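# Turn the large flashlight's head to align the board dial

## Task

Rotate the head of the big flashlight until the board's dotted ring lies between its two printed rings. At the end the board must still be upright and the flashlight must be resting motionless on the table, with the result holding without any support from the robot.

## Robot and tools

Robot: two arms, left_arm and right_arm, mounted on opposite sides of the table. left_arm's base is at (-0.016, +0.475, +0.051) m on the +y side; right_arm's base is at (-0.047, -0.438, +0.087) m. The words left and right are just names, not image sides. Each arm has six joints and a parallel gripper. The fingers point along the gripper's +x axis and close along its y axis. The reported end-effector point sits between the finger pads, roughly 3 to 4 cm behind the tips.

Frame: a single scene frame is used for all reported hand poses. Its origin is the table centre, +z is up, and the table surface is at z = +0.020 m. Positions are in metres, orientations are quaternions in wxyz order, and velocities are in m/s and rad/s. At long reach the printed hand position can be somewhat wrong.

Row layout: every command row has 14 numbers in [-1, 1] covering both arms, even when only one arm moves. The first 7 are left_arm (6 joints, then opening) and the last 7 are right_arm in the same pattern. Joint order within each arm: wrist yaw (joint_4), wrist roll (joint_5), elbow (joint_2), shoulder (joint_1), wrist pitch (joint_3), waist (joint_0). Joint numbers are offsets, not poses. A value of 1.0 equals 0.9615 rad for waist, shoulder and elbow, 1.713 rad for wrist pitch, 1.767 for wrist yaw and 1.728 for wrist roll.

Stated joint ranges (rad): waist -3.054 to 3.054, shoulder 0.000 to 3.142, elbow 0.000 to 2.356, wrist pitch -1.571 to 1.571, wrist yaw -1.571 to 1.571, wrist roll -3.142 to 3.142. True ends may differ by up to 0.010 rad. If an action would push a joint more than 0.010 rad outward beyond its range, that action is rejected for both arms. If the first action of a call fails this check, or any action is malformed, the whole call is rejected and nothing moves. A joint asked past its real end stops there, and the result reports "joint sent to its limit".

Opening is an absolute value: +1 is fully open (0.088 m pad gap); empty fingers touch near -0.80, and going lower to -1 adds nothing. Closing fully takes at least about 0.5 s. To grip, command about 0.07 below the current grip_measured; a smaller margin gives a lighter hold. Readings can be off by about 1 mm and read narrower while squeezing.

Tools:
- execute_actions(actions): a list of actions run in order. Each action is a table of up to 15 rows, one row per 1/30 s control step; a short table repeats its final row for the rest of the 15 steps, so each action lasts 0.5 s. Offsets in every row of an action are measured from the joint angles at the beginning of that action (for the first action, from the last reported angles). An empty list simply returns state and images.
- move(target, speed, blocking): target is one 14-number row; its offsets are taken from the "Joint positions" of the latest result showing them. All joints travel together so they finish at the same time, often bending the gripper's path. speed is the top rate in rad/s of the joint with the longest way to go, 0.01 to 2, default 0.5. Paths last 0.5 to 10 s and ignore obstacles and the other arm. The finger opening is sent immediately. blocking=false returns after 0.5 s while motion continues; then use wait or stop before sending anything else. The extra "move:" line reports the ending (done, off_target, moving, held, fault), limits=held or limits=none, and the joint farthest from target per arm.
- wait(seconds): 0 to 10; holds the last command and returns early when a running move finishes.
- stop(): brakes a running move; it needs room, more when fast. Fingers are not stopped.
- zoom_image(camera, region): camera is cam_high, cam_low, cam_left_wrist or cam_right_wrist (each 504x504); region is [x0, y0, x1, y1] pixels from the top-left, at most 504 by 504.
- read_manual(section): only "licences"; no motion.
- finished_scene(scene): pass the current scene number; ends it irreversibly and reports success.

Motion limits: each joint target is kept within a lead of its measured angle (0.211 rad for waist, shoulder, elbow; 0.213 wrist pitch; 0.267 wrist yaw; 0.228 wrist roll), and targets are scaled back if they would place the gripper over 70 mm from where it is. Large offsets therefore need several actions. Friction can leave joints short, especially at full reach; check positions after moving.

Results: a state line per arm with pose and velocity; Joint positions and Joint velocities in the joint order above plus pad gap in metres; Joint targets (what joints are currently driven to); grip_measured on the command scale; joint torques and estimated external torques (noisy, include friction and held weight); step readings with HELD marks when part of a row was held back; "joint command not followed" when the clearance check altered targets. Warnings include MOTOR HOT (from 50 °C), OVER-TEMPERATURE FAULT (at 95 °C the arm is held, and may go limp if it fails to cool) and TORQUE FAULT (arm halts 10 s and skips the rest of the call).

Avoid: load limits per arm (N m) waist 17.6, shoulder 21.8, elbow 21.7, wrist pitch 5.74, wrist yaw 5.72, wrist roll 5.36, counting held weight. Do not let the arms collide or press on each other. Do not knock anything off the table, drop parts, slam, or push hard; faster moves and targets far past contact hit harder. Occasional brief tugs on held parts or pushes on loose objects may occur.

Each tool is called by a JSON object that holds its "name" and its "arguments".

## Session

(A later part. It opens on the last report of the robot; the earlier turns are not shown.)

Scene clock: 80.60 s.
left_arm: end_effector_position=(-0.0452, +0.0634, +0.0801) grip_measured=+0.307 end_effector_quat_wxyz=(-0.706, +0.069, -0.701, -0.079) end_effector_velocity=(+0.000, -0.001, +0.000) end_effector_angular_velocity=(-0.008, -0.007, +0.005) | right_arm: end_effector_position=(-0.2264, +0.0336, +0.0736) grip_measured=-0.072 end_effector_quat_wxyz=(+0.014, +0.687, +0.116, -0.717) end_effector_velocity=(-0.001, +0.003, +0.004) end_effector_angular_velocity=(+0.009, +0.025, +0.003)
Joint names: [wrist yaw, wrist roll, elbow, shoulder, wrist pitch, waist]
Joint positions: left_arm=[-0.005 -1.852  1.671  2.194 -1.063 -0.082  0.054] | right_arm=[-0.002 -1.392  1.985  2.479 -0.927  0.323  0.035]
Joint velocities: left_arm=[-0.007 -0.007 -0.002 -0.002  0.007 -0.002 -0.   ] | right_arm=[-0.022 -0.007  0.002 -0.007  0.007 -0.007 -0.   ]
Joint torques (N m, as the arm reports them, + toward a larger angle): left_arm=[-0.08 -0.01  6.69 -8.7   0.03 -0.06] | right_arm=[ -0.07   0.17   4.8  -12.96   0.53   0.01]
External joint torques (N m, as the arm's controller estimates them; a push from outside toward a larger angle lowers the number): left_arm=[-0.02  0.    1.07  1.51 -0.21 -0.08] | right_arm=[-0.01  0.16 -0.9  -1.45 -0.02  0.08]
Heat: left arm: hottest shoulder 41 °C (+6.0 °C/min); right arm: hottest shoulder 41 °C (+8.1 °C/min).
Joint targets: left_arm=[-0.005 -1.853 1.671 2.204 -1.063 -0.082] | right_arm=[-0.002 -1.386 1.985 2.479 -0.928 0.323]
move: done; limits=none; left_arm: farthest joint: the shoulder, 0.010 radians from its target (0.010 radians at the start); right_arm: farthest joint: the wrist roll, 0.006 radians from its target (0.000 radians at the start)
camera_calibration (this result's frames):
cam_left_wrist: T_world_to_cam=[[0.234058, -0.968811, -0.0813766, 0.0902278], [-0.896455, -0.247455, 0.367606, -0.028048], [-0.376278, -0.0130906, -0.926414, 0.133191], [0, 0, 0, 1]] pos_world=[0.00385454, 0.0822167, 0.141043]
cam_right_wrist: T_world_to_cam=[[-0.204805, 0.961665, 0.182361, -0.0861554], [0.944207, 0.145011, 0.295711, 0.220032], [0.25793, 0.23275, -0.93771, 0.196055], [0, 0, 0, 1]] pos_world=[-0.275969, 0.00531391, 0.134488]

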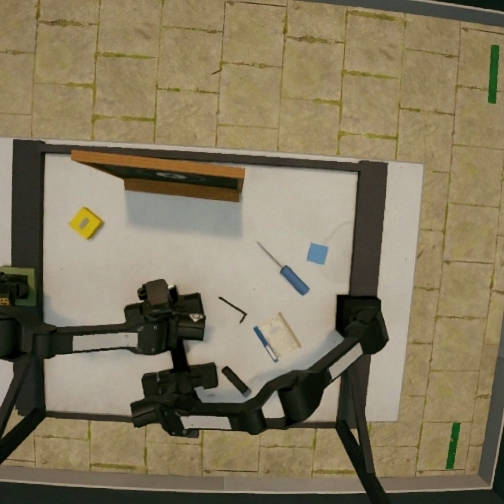

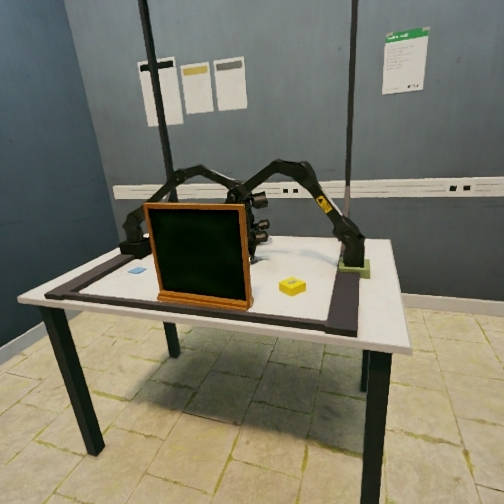

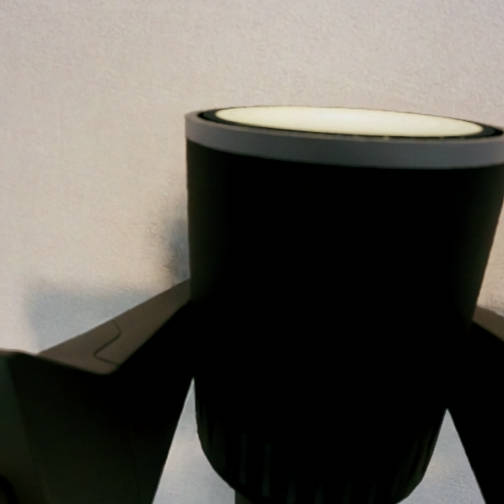

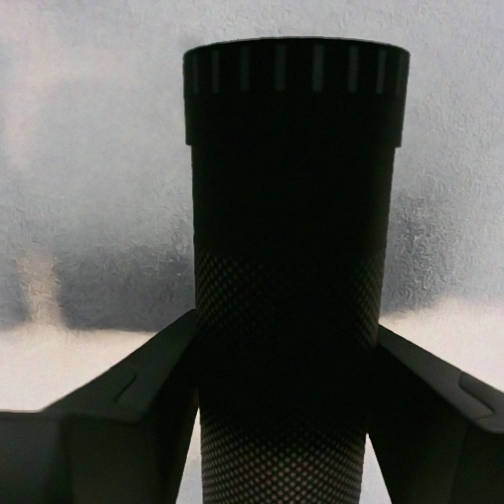

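{"name": "move", "arguments": {"target": [-0.079,0,-0.753,-0.401,0.51,-0.062,0.2,0,0,0,0,0,0,-0.2], "speed": 0.4}}

Scene clock: 91.00 s.
left_arm: end_effector_position=(-0.0472, +0.0746, +0.0784) grip_measured=+0.307 end_effector_quat_wxyz=(-0.687, +0.255, -0.669, +0.128) end_effector_velocity=(-0.002, +0.002, -0.001) end_effector_angular_velocity=(+0.008, +0.009, +0.000) | right_arm: end_effector_position=(-0.2268, +0.0339, +0.0737) grip_measured=-0.072 end_effector_quat_wxyz=(+0.017, +0.687, +0.120, -0.716) end_effector_velocity=(-0.000, +0.001, +0.001) end_effector_angular_velocity=(+0.005, +0.006, +0.020)
Joint names: [wrist yaw, wrist roll, elbow, shoulder, wrist pitch, waist]
Joint positions: left_arm=[-0.14  -1.85   0.967  1.82  -0.186 -0.139  0.054] | right_arm=[-0.002 -1.401  1.985  2.479 -0.925  0.324  0.035]
Joint velocities: left_arm=[ 0.007 -0.007 -0.002 -0.002 -0.007 -0.002  0.   ] | right_arm=[-0.007 -0.022 -0.002 -0.002  0.007 -0.002  0.   ]
Joint torques (N m, as the arm reports them, + toward a larger angle): left_arm=[-0.27 -0.05  4.33 -8.72  0.65 -0.28] | right_arm=[ -0.08   0.25   4.81 -12.96   0.47  -0.03]
External joint torques (N m, as the arm's controller estimates them; a push from outside toward a larger angle lowers the number): left_arm=[-0.14 -0.08 -1.37 -1.06 -0.46 -0.27] | right_arm=[-0.02  0.24 -0.88 -1.48 -0.08 -0.03]
Heat: left arm: hottest shoulder 42 °C (+7.1 °C/min); right arm: hottest shoulder 44 °C (+10.1 °C/min).
Joint targets: left_arm=[-0.145 -1.853 0.947 1.808 -0.190 -0.141] | right_arm=[-0.002 -1.392 1.985 2.479 -0.927 0.323]
move: off_target (left_arm); limits=none; left_arm: farthest joint: the elbow, 0.020 radians from its target (0.724 radians at the start); right_arm: farthest joint: the wrist roll, 0.009 radians from its target (0.000 radians at the start)
camera_calibration (this result's frames):
cam_left_wrist: T_world_to_cam=[[0.197065, -0.865537, 0.460446, 0.0495172], [-0.928689, -0.0143011, 0.370583, -0.0456593], [-0.314169, -0.500641, -0.806633, 0.160883], [0, 0, 0, 1]] pos_world=[-0.0016171, 0.12275, 0.123894]
cam_right_wrist: T_world_to_cam=[[-0.213603, 0.959355, 0.184422, -0.0886064], [0.942696, 0.152884, 0.296565, 0.219603], [0.256316, 0.237201, -0.937037, 0.195558], [0, 0, 0, 1]] pos_world=[-0.27607, 0.00504471, 0.134459]

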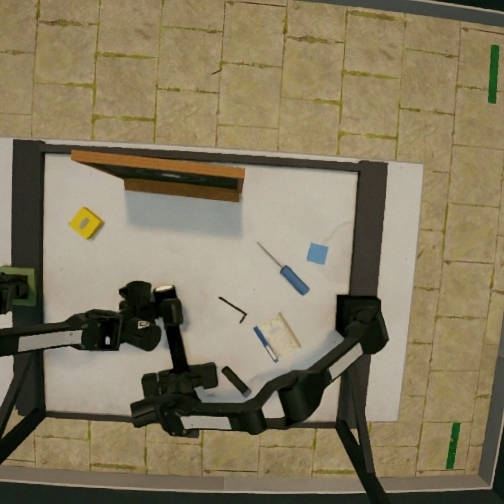

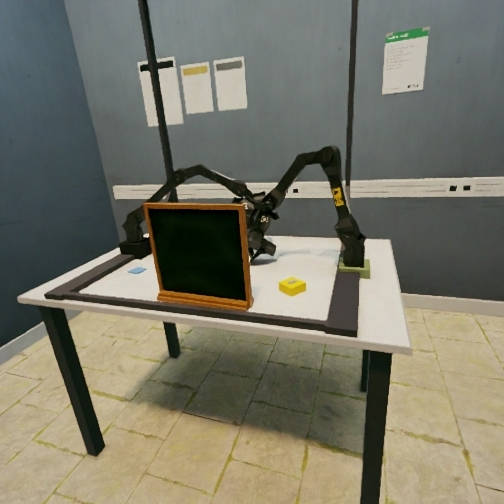

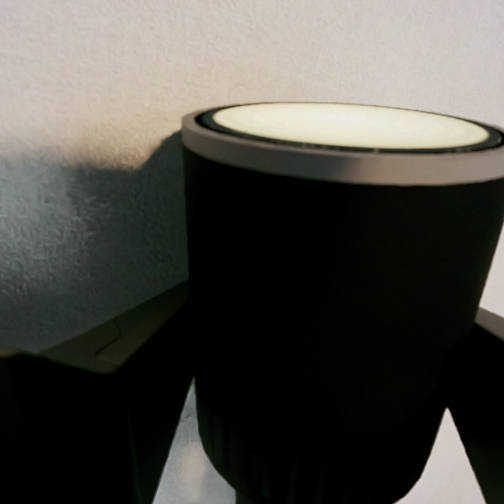

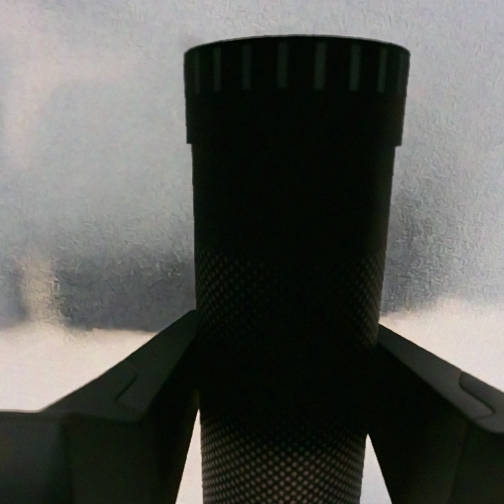

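Smooth. Check the board from above.

{"name": "zoom_image", "arguments": {"camera": "cam_high", "region": [130, 160, 220, 195]}}

Region (130, 160, 220, 195) of cam_high's 504x504 image, scaled by 5.600, with more detail than that image has.

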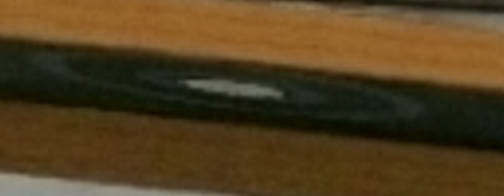

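{"name": "move", "arguments": {"target": [0.096,0,0.935,0.515,-0.618,0.072,0.2,0,0,0,0,0,0,-0.2], "speed": 0.5}}

{"name": "zoom_image", "arguments": {"camera": "cam_high", "region": [130, 160, 220, 195]}}

Scene clock: 99.80 s.
left_arm: end_effector_position=(-0.0463, +0.0586, +0.0811) grip_measured=+0.307 end_effector_quat_wxyz=(-0.700, +0.031, -0.704, -0.115) end_effector_velocity=(-0.002, +0.001, +0.002) end_effector_angular_velocity=(+0.003, +0.008, -0.009) | right_arm: end_effector_position=(-0.2285, +0.0324, +0.0735) grip_measured=-0.074 end_effector_quat_wxyz=(+0.020, +0.686, +0.119, -0.717) end_effector_velocity=(+0.003, -0.001, +0.000) end_effector_angular_velocity=(-0.008, +0.001, +0.015)
Joint names: [wrist yaw, wrist roll, elbow, shoulder, wrist pitch, waist]
Joint positions: left_arm=[ 0.024 -1.841  1.853  2.304 -1.237 -0.073  0.054] | right_arm=[-0.005 -1.401  1.985  2.479 -0.929  0.327  0.035]
Joint velocities: left_arm=[ 0.007  0.007  0.002 -0.002 -0.007 -0.002 -0.   ] | right_arm=[-0.007 -0.022 -0.002 -0.002 -0.007 -0.007 -0.   ]
Joint torques (N m, as the arm reports them, + toward a larger angle): left_arm=[ 0.16 -0.3   8.41 -9.12 -0.78  0.37] | right_arm=[  0.02   0.03   4.81 -12.96   0.92  -0.38]
External joint torques (N m, as the arm's controller estimates them; a push from outside toward a larger angle lowers the number): left_arm=[ 0.2  -0.29  2.84  1.77 -0.83  0.37] | right_arm=[ 0.07  0.03 -0.79 -1.59  0.4  -0.27]
Heat: left arm: hottest shoulder 42 °C (+7.1 °C/min); right arm: hottest shoulder 45 °C (+10.2 °C/min).
Joint targets: left_arm=[0.030 -1.850 1.866 2.315 -1.245 -0.070] | right_arm=[-0.002 -1.400 1.985 2.479 -0.925 0.324]
move: off_target (left_arm); limits=none; left_arm: farthest joint: the elbow, 0.013 radians from its target (0.899 radians at the start); right_arm: farthest joint: the wrist pitch, 0.004 radians from its target (0.000 radians at the start)
camera_calibration (this result's frames):
cam_left_wrist: T_world_to_cam=[[0.230289, -0.955095, -0.186441, 0.0934422], [-0.888238, -0.284566, 0.360632, -0.0274641], [-0.397492, 0.0825546, -0.913884, 0.126002], [0, 0, 0, 1]] pos_world=[0.00417137, 0.0710288, 0.142477]
cam_right_wrist: T_world_to_cam=[[-0.21744, 0.959278, 0.180293, -0.0880385], [0.942447, 0.15827, 0.294524, 0.221449], [0.253995, 0.233958, -0.938483, 0.195941], [0, 0, 0, 1]] pos_world=[-0.277615, 0.00356264, 0.134539]

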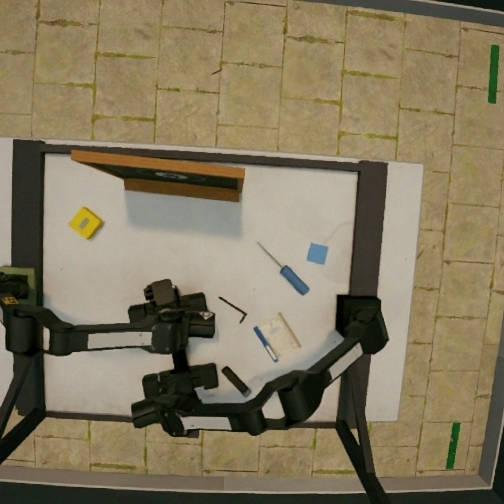

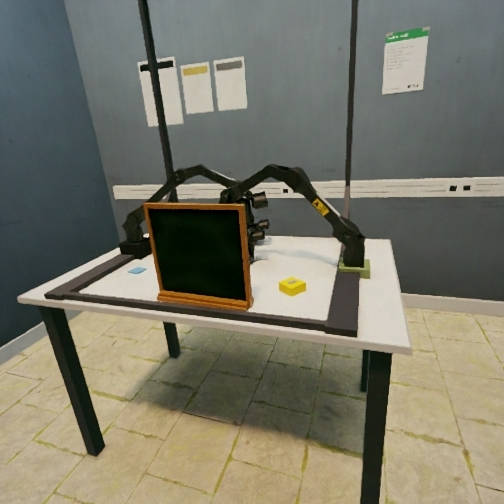

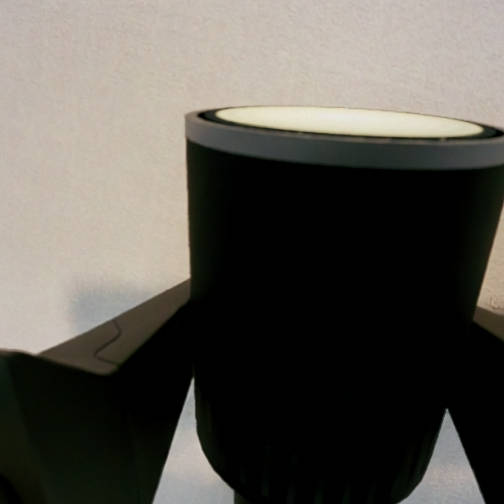

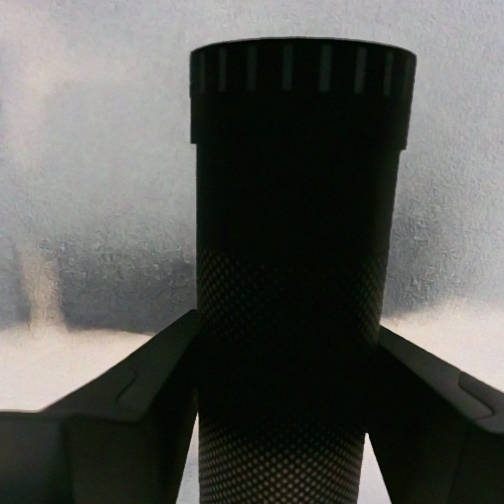

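Region (130, 160, 220, 195) of cam_high's 504x504 image, scaled by 5.600, with more detail than that image has.

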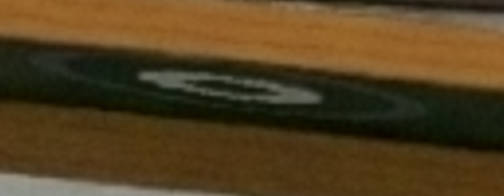

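{"name": "execute_actions", "arguments": {"actions": [[[0,0,0,0,0,0,0.8,0,0,0,0,0,0,-0.2]]]}}

{"name": "move", "arguments": {"target": [-0.093,0,-0.942,-0.516,0.612,-0.069,0.8,0,0,0,0,0,0,-0.2], "speed": 0.7}}

{"name": "execute_actions", "arguments": {"actions": [[[0,0,0,0,0,0,0.2,0,0,0,0,0,0,-0.2]],[[0,0,0,0,0,0,0.2,0,0,0,0,0,0,-0.2]]]}}

{"name": "move", "arguments": {"target": [0.096,0,0.935,0.515,-0.618,0.072,0.2,0,0,0,0,0,0,-0.2], "speed": 0.5}}

{"name": "zoom_image", "arguments": {"camera": "cam_high", "region": [130, 160, 220, 195]}}

Scene clock: 106.20 s.
left_arm: end_effector_position=(-0.0462, +0.0591, +0.0812) grip_measured=+0.789 end_effector_quat_wxyz=(-0.701, +0.030, -0.703, -0.117) end_effector_velocity=(+0.000, +0.001, +0.002) end_effector_angular_velocity=(+0.002, -0.008, +0.004) | right_arm: end_effector_position=(-0.2285, +0.0325, +0.0736) grip_measured=-0.074 end_effector_quat_wxyz=(+0.019, +0.686, +0.120, -0.717) end_effector_velocity=(+0.001, -0.002, +0.000) end_effector_angular_velocity=(-0.010, +0.005, -0.009)
Joint names: [wrist yaw, wrist roll, elbow, shoulder, wrist pitch, waist]
Joint positions: left_arm=[ 0.024 -1.842  1.853  2.304 -1.24  -0.073  0.078] | right_arm=[-0.004 -1.401  1.985  2.479 -0.928  0.327  0.035]
Joint velocities: left_arm=[-0.007 -0.007  0.002 -0.002 -0.007 -0.002  0.004] | right_arm=[-0.007  0.007 -0.002 -0.002 -0.007 -0.002  0.   ]
Joint torques (N m, as the arm reports them, + toward a larger angle): left_arm=[  0.    -0.01   6.49 -10.37  -0.07   0.04] | right_arm=[ -0.07   0.01   4.8  -12.96   0.57   0.02]
External joint torques (N m, as the arm's controller estimates them; a push from outside toward a larger angle lowers the number): left_arm=[ 0.04  0.    1.01  0.38 -0.1   0.04] | right_arm=[-0.02  0.   -0.83 -1.57  0.04  0.1 ]
Heat: left arm: hottest shoulder 43 °C (+8.1 °C/min); right arm: hottest shoulder 46 °C (+11.1 °C/min).
Joint targets: left_arm=[0.024 -1.841 1.853 2.304 -1.237 -0.073] | right_arm=[-0.005 -1.401 1.985 2.479 -0.929 0.327]
Step readings (joint positions):
0: left_arm=[0.024 -1.841 1.853 2.304 -1.237 -0.073] | right_arm=[-0.005 -1.401 1.985 2.479 -0.929 0.327]
1: left_arm=[0.024 -1.841 1.853 2.304 -1.237 -0.073] | right_arm=[-0.005 -1.401 1.985 2.479 -0.929 0.327]
2: left_arm=[0.024 -1.842 1.853 2.304 -1.239 -0.073] | right_arm=[-0.004 -1.401 1.985 2.479 -0.928 0.327]
4: left_arm=[0.024 -1.842 1.853 2.304 -1.240 -0.073] | right_arm=[-0.004 -1.401 1.985 2.479 -0.928 0.327]
8: left_arm=[0.024 -1.842 1.853 2.304 -1.240 -0.073] | right_arm=[-0.004 -1.401 1.985 2.479 -0.928 0.327]
15: Joint positions above
camera_calibration (this result's frames):
cam_left_wrist: T_world_to_cam=[[0.231426, -0.954401, -0.188575, 0.094102], [-0.888016, -0.286405, 0.359723, -0.0271644], [-0.397328, 0.0842081, -0.913805, 0.126018], [0, 0, 0, 1]] pos_world=[0.00417034, 0.0714193, 0.142673]
cam_right_wrist: T_world_to_cam=[[-0.2174, 0.959137, 0.181089, -0.0882561], [0.942433, 0.157967, 0.294732, 0.221411], [0.254082, 0.234739, -0.938264, 0.195903], [0, 0, 0, 1]] pos_world=[-0.277627, 0.00368804, 0.134535]

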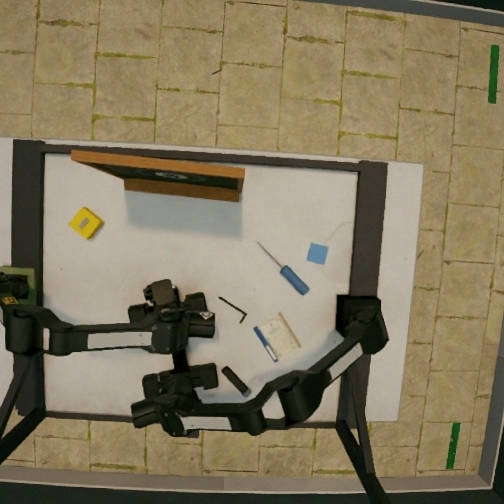

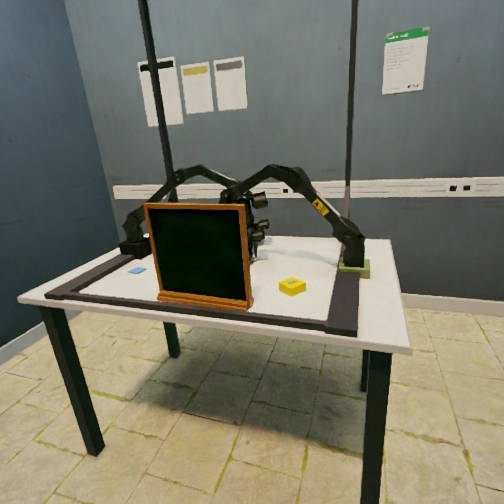

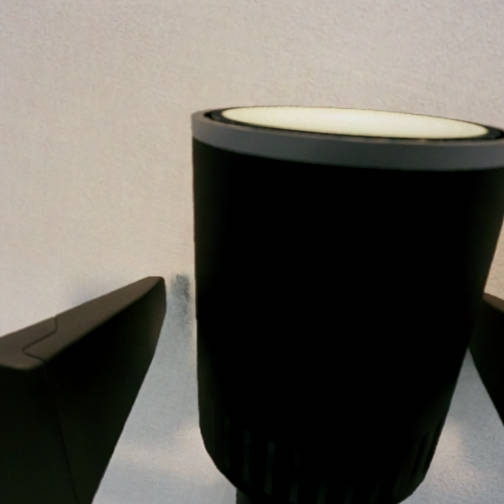

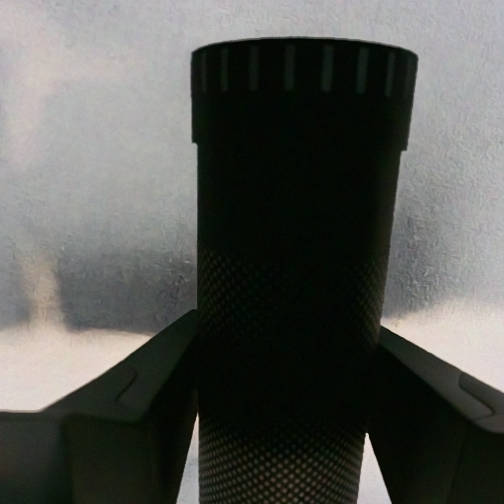

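Scene clock: 108.43 s.
left_arm: end_effector_position=(-0.0477, +0.0738, +0.0831) grip_measured=+0.798 end_effector_quat_wxyz=(-0.684, +0.255, -0.670, +0.133) end_effector_velocity=(+0.000, +0.001, +0.001) end_effector_angular_velocity=(-0.010, +0.006, +0.020) | right_arm: end_effector_position=(-0.2285, +0.0325, +0.0736) grip_measured=-0.074 end_effector_quat_wxyz=(+0.019, +0.686, +0.120, -0.717) end_effector_velocity=(-0.000, -0.006, -0.000) end_effector_angular_velocity=(-0.028, +0.011, +0.008)
Joint names: [wrist yaw, wrist roll, elbow, shoulder, wrist pitch, waist]
Joint positions: left_arm=[-0.134 -1.842  0.968  1.808 -0.189 -0.138  0.078] | right_arm=[-0.004 -1.401  1.985  2.479 -0.928  0.327  0.035]
Joint velocities: left_arm=[-0.007 -0.022 -0.007 -0.007  0.007 -0.002 -0.   ] | right_arm=[-0.022 -0.007 -0.002 -0.002 -0.022 -0.002 -0.   ]
Joint torques (N m, as the arm reports them, + toward a larger angle): left_arm=[-0.32  0.01  4.35 -7.34  0.67 -0.06] | right_arm=[ -0.07   0.01   4.81 -12.96   0.62   0.02]
External joint torques (N m, as the arm's controller estimates them; a push from outside toward a larger angle lowers the number): left_arm=[-0.19 -0.02 -1.5   0.35 -0.5  -0.06] | right_arm=[ 0.    0.01 -0.78 -1.61  0.11  0.  ]
Heat: left arm: hottest shoulder 43 °C (+8.0 °C/min); right arm: hottest shoulder 47 °C (+12.1 °C/min).
Joint targets: left_arm=[-0.140 -1.842 0.947 1.808 -0.191 -0.139] | right_arm=[-0.004 -1.401 1.985 2.479 -0.928 0.327]
move: off_target (left_arm); limits=none; left_arm: farthest joint: the elbow, 0.021 radians from its target (0.906 radians at the start); right_arm: farthest joint: the waist, 0.000 radians from its target (0.000 radians at the start)
camera_calibration (this result's frames):
cam_left_wrist: T_world_to_cam=[[0.190894, -0.862884, 0.467964, 0.0456253], [-0.927745, -0.00284449, 0.373204, -0.0488586], [-0.320701, -0.505394, -0.801079, 0.163691], [0, 0, 0, 1]] pos_world=[-0.00154192, 0.121959, 0.128013]
cam_right_wrist: T_world_to_cam=[[-0.2174, 0.959137, 0.181089, -0.0882561], [0.942433, 0.157967, 0.294732, 0.221411], [0.254082, 0.234739, -0.938264, 0.195903], [0, 0, 0, 1]] pos_world=[-0.277627, 0.00368804, 0.134535]

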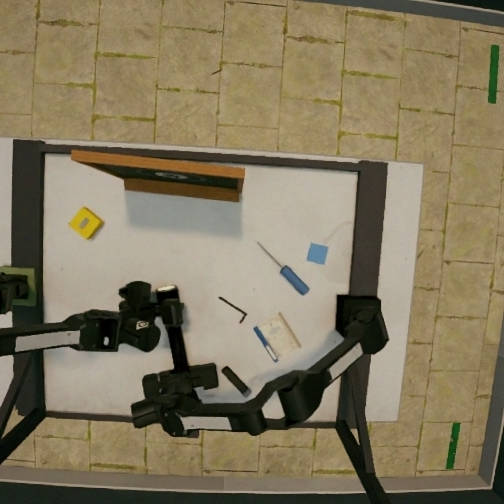

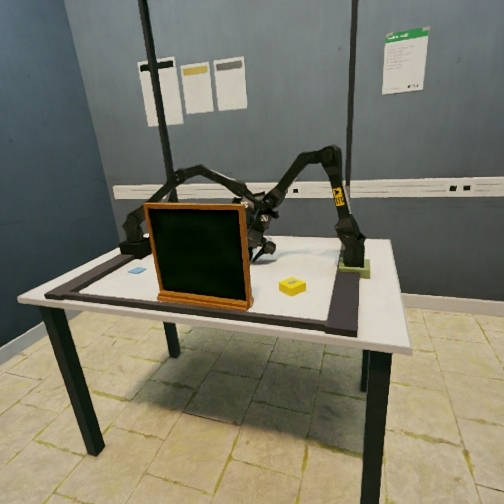

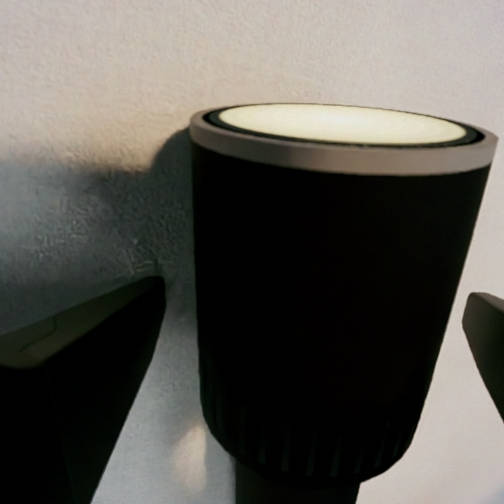

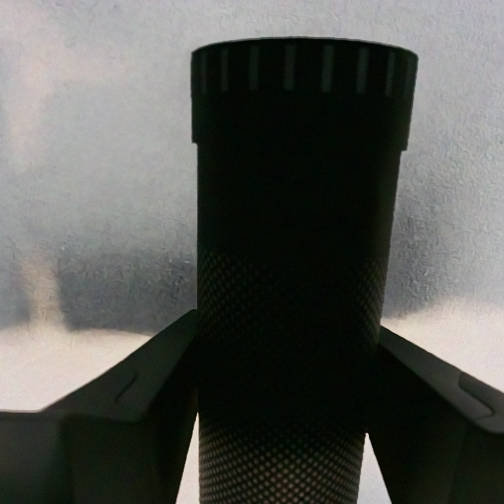

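Scene clock: 109.43 s.
left_arm: end_effector_position=(-0.0477, +0.0738, +0.0831) grip_measured=+0.302 end_effector_quat_wxyz=(-0.684, +0.255, -0.670, +0.133) end_effector_velocity=(+0.002, +0.002, -0.002) end_effector_angular_velocity=(+0.011, -0.004, +0.012) | right_arm: end_effector_position=(-0.2285, +0.0325, +0.0736) grip_measured=-0.074 end_effector_quat_wxyz=(+0.019, +0.686, +0.120, -0.717) end_effector_velocity=(+0.003, -0.001, +0.000) end_effector_angular_velocity=(-0.003, -0.012, +0.018)
Joint names: [wrist yaw, wrist roll, elbow, shoulder, wrist pitch, waist]
Joint positions: left_arm=[-0.134 -1.842  0.968  1.808 -0.189 -0.138  0.054] | right_arm=[-0.004 -1.401  1.985  2.479 -0.928  0.327  0.035]
Joint velocities: left_arm=[-0.007 -0.007 -0.002  0.002 -0.007  0.002 -0.   ] | right_arm=[ 0.007 -0.022 -0.002 -0.002 -0.007 -0.002 -0.   ]
Joint torques (N m, as the arm reports them, + toward a larger angle): left_arm=[-0.07 -0.01  7.03 -7.5   0.97 -0.2 ] | right_arm=[ -0.07   0.02   4.8  -12.95   0.62   0.03]
External joint torques (N m, as the arm's controller estimates them; a push from outside toward a larger angle lowers the number): left_arm=[ 0.07 -0.04  1.24  0.15 -0.18 -0.25] | right_arm=[-0.01  0.01 -0.83 -1.54  0.09 -0.03]
External joint torques at the end of the 1st action: left_arm=[ 0.06 -0.01  1.08  0.28 -0.26 -0.02] | right_arm=[-0.01  0.01 -0.79 -1.59  0.09  0.05]
Heat: left arm: hottest shoulder 43 °C (+8.0 °C/min); right arm: hottest shoulder 47 °C (+11.1 °C/min).
Joint targets: left_arm=[-0.134 -1.842 0.968 1.808 -0.189 -0.138] | right_arm=[-0.004 -1.401 1.985 2.479 -0.928 0.327]
Step readings (joint positions; steps 1 to 15: 1st action; 16 to 30: 2nd action):
0: left_arm=[-0.134 -1.842 0.968 1.808 -0.189 -0.138] | right_arm=[-0.004 -1.401 1.985 2.479 -0.928 0.327]
1: left_arm=[-0.134 -1.842 0.968 1.808 -0.189 -0.138] | right_arm=[-0.004 -1.401 1.985 2.479 -0.928 0.327]
2: left_arm=[-0.134 -1.842 0.968 1.808 -0.189 -0.138] | right_arm=[-0.004 -1.401 1.985 2.479 -0.928 0.327]
4: left_arm=[-0.134 -1.842 0.968 1.808 -0.189 -0.138] | right_arm=[-0.004 -1.401 1.985 2.479 -0.928 0.327]
8: left_arm=[-0.134 -1.842 0.968 1.808 -0.189 -0.138] | right_arm=[-0.004 -1.401 1.985 2.479 -0.928 0.327]
15: left_arm=[-0.134 -1.842 0.968 1.808 -0.189 -0.138] | right_arm=[-0.004 -1.401 1.985 2.479 -0.928 0.327]
16: left_arm=[-0.134 -1.842 0.968 1.808 -0.189 -0.138] | right_arm=[-0.004 -1.401 1.985 2.479 -0.928 0.327]
17: left_arm=[-0.134 -1.842 0.968 1.808 -0.189 -0.138] | right_arm=[-0.004 -1.401 1.985 2.479 -0.928 0.327]
19: left_arm=[-0.134 -1.842 0.968 1.808 -0.189 -0.138] | right_arm=[-0.004 -1.401 1.985 2.479 -0.928 0.327]
23: left_arm=[-0.134 -1.842 0.968 1.808 -0.189 -0.138] | right_arm=[-0.004 -1.401 1.985 2.479 -0.928 0.327]
30: Joint positions above
camera_calibration (this result's frames):
cam_left_wrist: T_world_to_cam=[[0.190894, -0.862884, 0.467964, 0.0456253], [-0.927745, -0.00284449, 0.373204, -0.0488586], [-0.320701, -0.505394, -0.801079, 0.163691], [0, 0, 0, 1]] pos_world=[-0.00154192, 0.121959, 0.128013]
cam_right_wrist: T_world_to_cam=[[-0.2174, 0.959137, 0.181089, -0.0882561], [0.942433, 0.157967, 0.294732, 0.221411], [0.254082, 0.234739, -0.938264, 0.195903], [0, 0, 0, 1]] pos_world=[-0.277627, 0.00368804, 0.134535]

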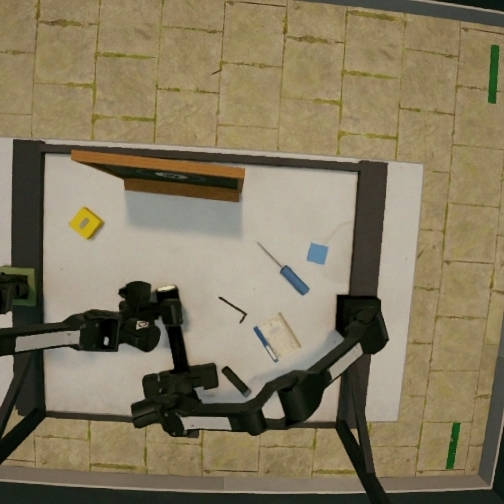

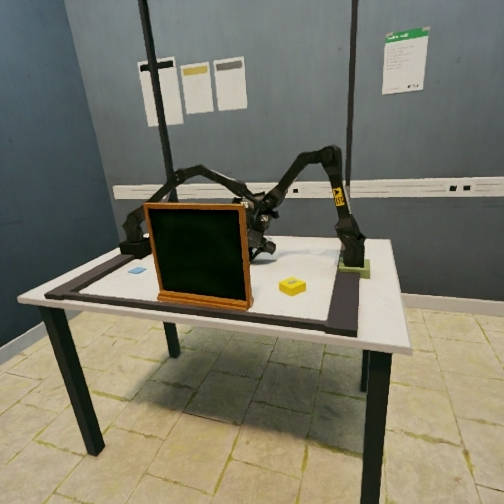

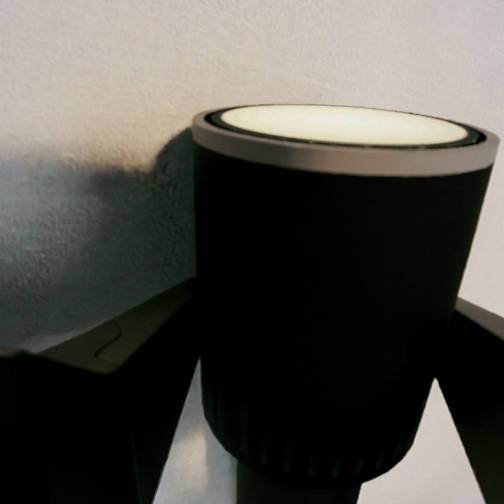

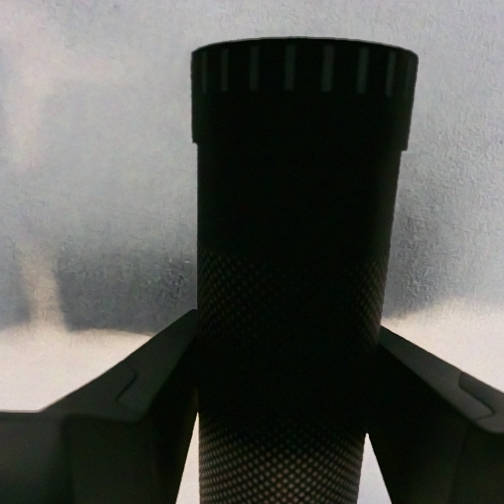

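Scene clock: 112.20 s.
left_arm: end_effector_position=(-0.0463, +0.0564, +0.0887) grip_measured=+0.302 end_effector_quat_wxyz=(-0.697, +0.037, -0.708, -0.108) end_effector_velocity=(+0.002, -0.001, +0.000) end_effector_angular_velocity=(-0.008, -0.022, +0.003) | right_arm: end_effector_position=(-0.2300, +0.0313, +0.0735) grip_measured=-0.074 end_effector_quat_wxyz=(+0.021, +0.685, +0.119, -0.718) end_effector_velocity=(-0.001, -0.003, +0.000) end_effector_angular_velocity=(-0.009, +0.003, +0.011)
Joint names: [wrist yaw, wrist roll, elbow, shoulder, wrist pitch, waist]
Joint positions: left_arm=[ 0.031 -1.837  1.858  2.288 -1.239 -0.07   0.054] | right_arm=[-0.007 -1.399  1.985  2.479 -0.931  0.33   0.035]
Joint velocities: left_arm=[-0.022 -0.007 -0.002 -0.002  0.007 -0.002  0.   ] | right_arm=[-0.007 -0.007 -0.002 -0.002 -0.007  0.002  0.   ]
Joint torques (N m, as the arm reports them, + toward a larger angle): left_arm=[ 0.17 -0.19  7.94 -8.76 -0.87 -0.25] | right_arm=[  0.01  -0.03   4.8  -12.95   0.84  -0.28]
External joint torques (N m, as the arm's controller estimates them; a push from outside toward a larger angle lowers the number): left_arm=[ 0.21 -0.18  2.31  2.07 -0.96 -0.28] | right_arm=[ 0.08 -0.04 -0.79 -1.58  0.32 -0.44]
Heat: left arm: hottest shoulder 43 °C (+7.1 °C/min); right arm: hottest shoulder 47 °C (+11.1 °C/min).
Joint targets: left_arm=[0.036 -1.842 1.867 2.302 -1.248 -0.069] | right_arm=[-0.005 -1.401 1.985 2.479 -0.928 0.327]
move: off_target (left_arm); limits=none; left_arm: farthest joint: the shoulder, 0.015 radians from its target (0.496 radians at the start); right_arm: farthest joint: the waist, 0.003 radians from its target (0.000 radians at the start)
camera_calibration (this result's frames):
cam_left_wrist: T_world_to_cam=[[0.228071, -0.958748, -0.169662, 0.0913552], [-0.885479, -0.276703, 0.373313, -0.0322933], [-0.404859, 0.0650905, -0.912059, 0.133658], [0, 0, 0, 1]] pos_world=[0.00468234, 0.0699511, 0.149459]
cam_right_wrist: T_world_to_cam=[[-0.218598, 0.959508, 0.177649, -0.0873724], [0.942741, 0.160664, 0.292278, 0.223169], [0.251901, 0.231368, -0.939689, 0.196188], [0, 0, 0, 1]] pos_world=[-0.27891, 0.00258777, 0.13465]

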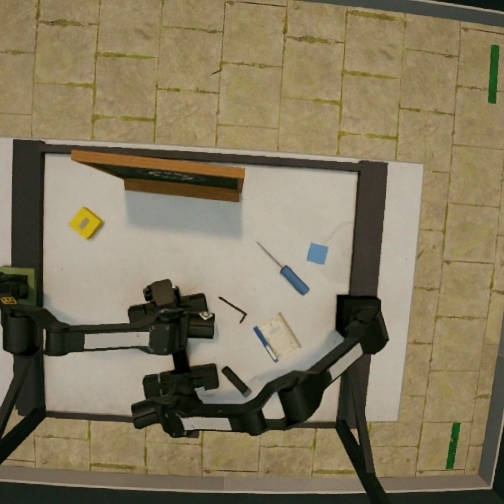

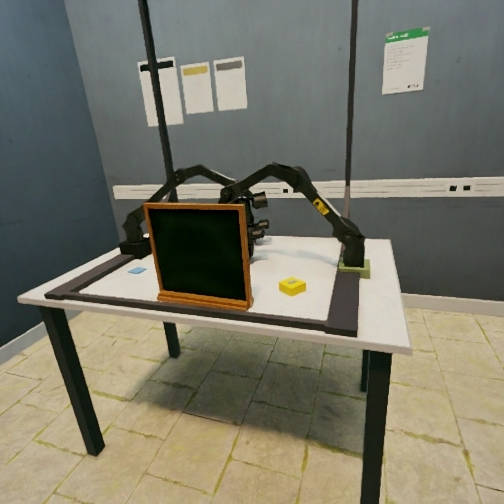

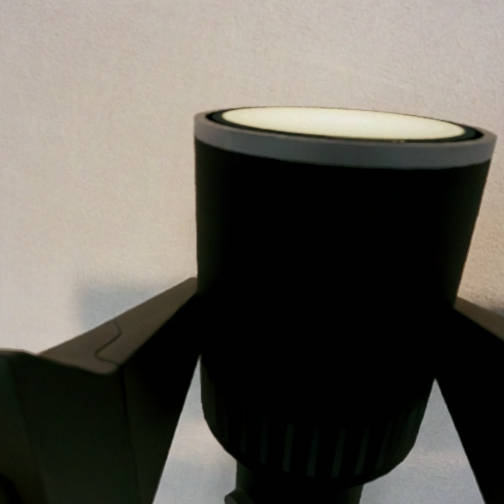

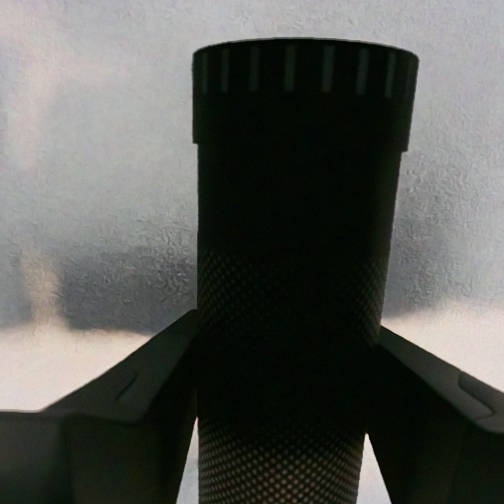

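Region (130, 160, 220, 195) of cam_high's 504x504 image, scaled by 5.600, with more detail than that image has.

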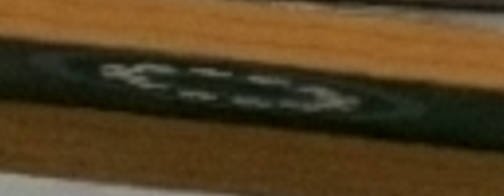

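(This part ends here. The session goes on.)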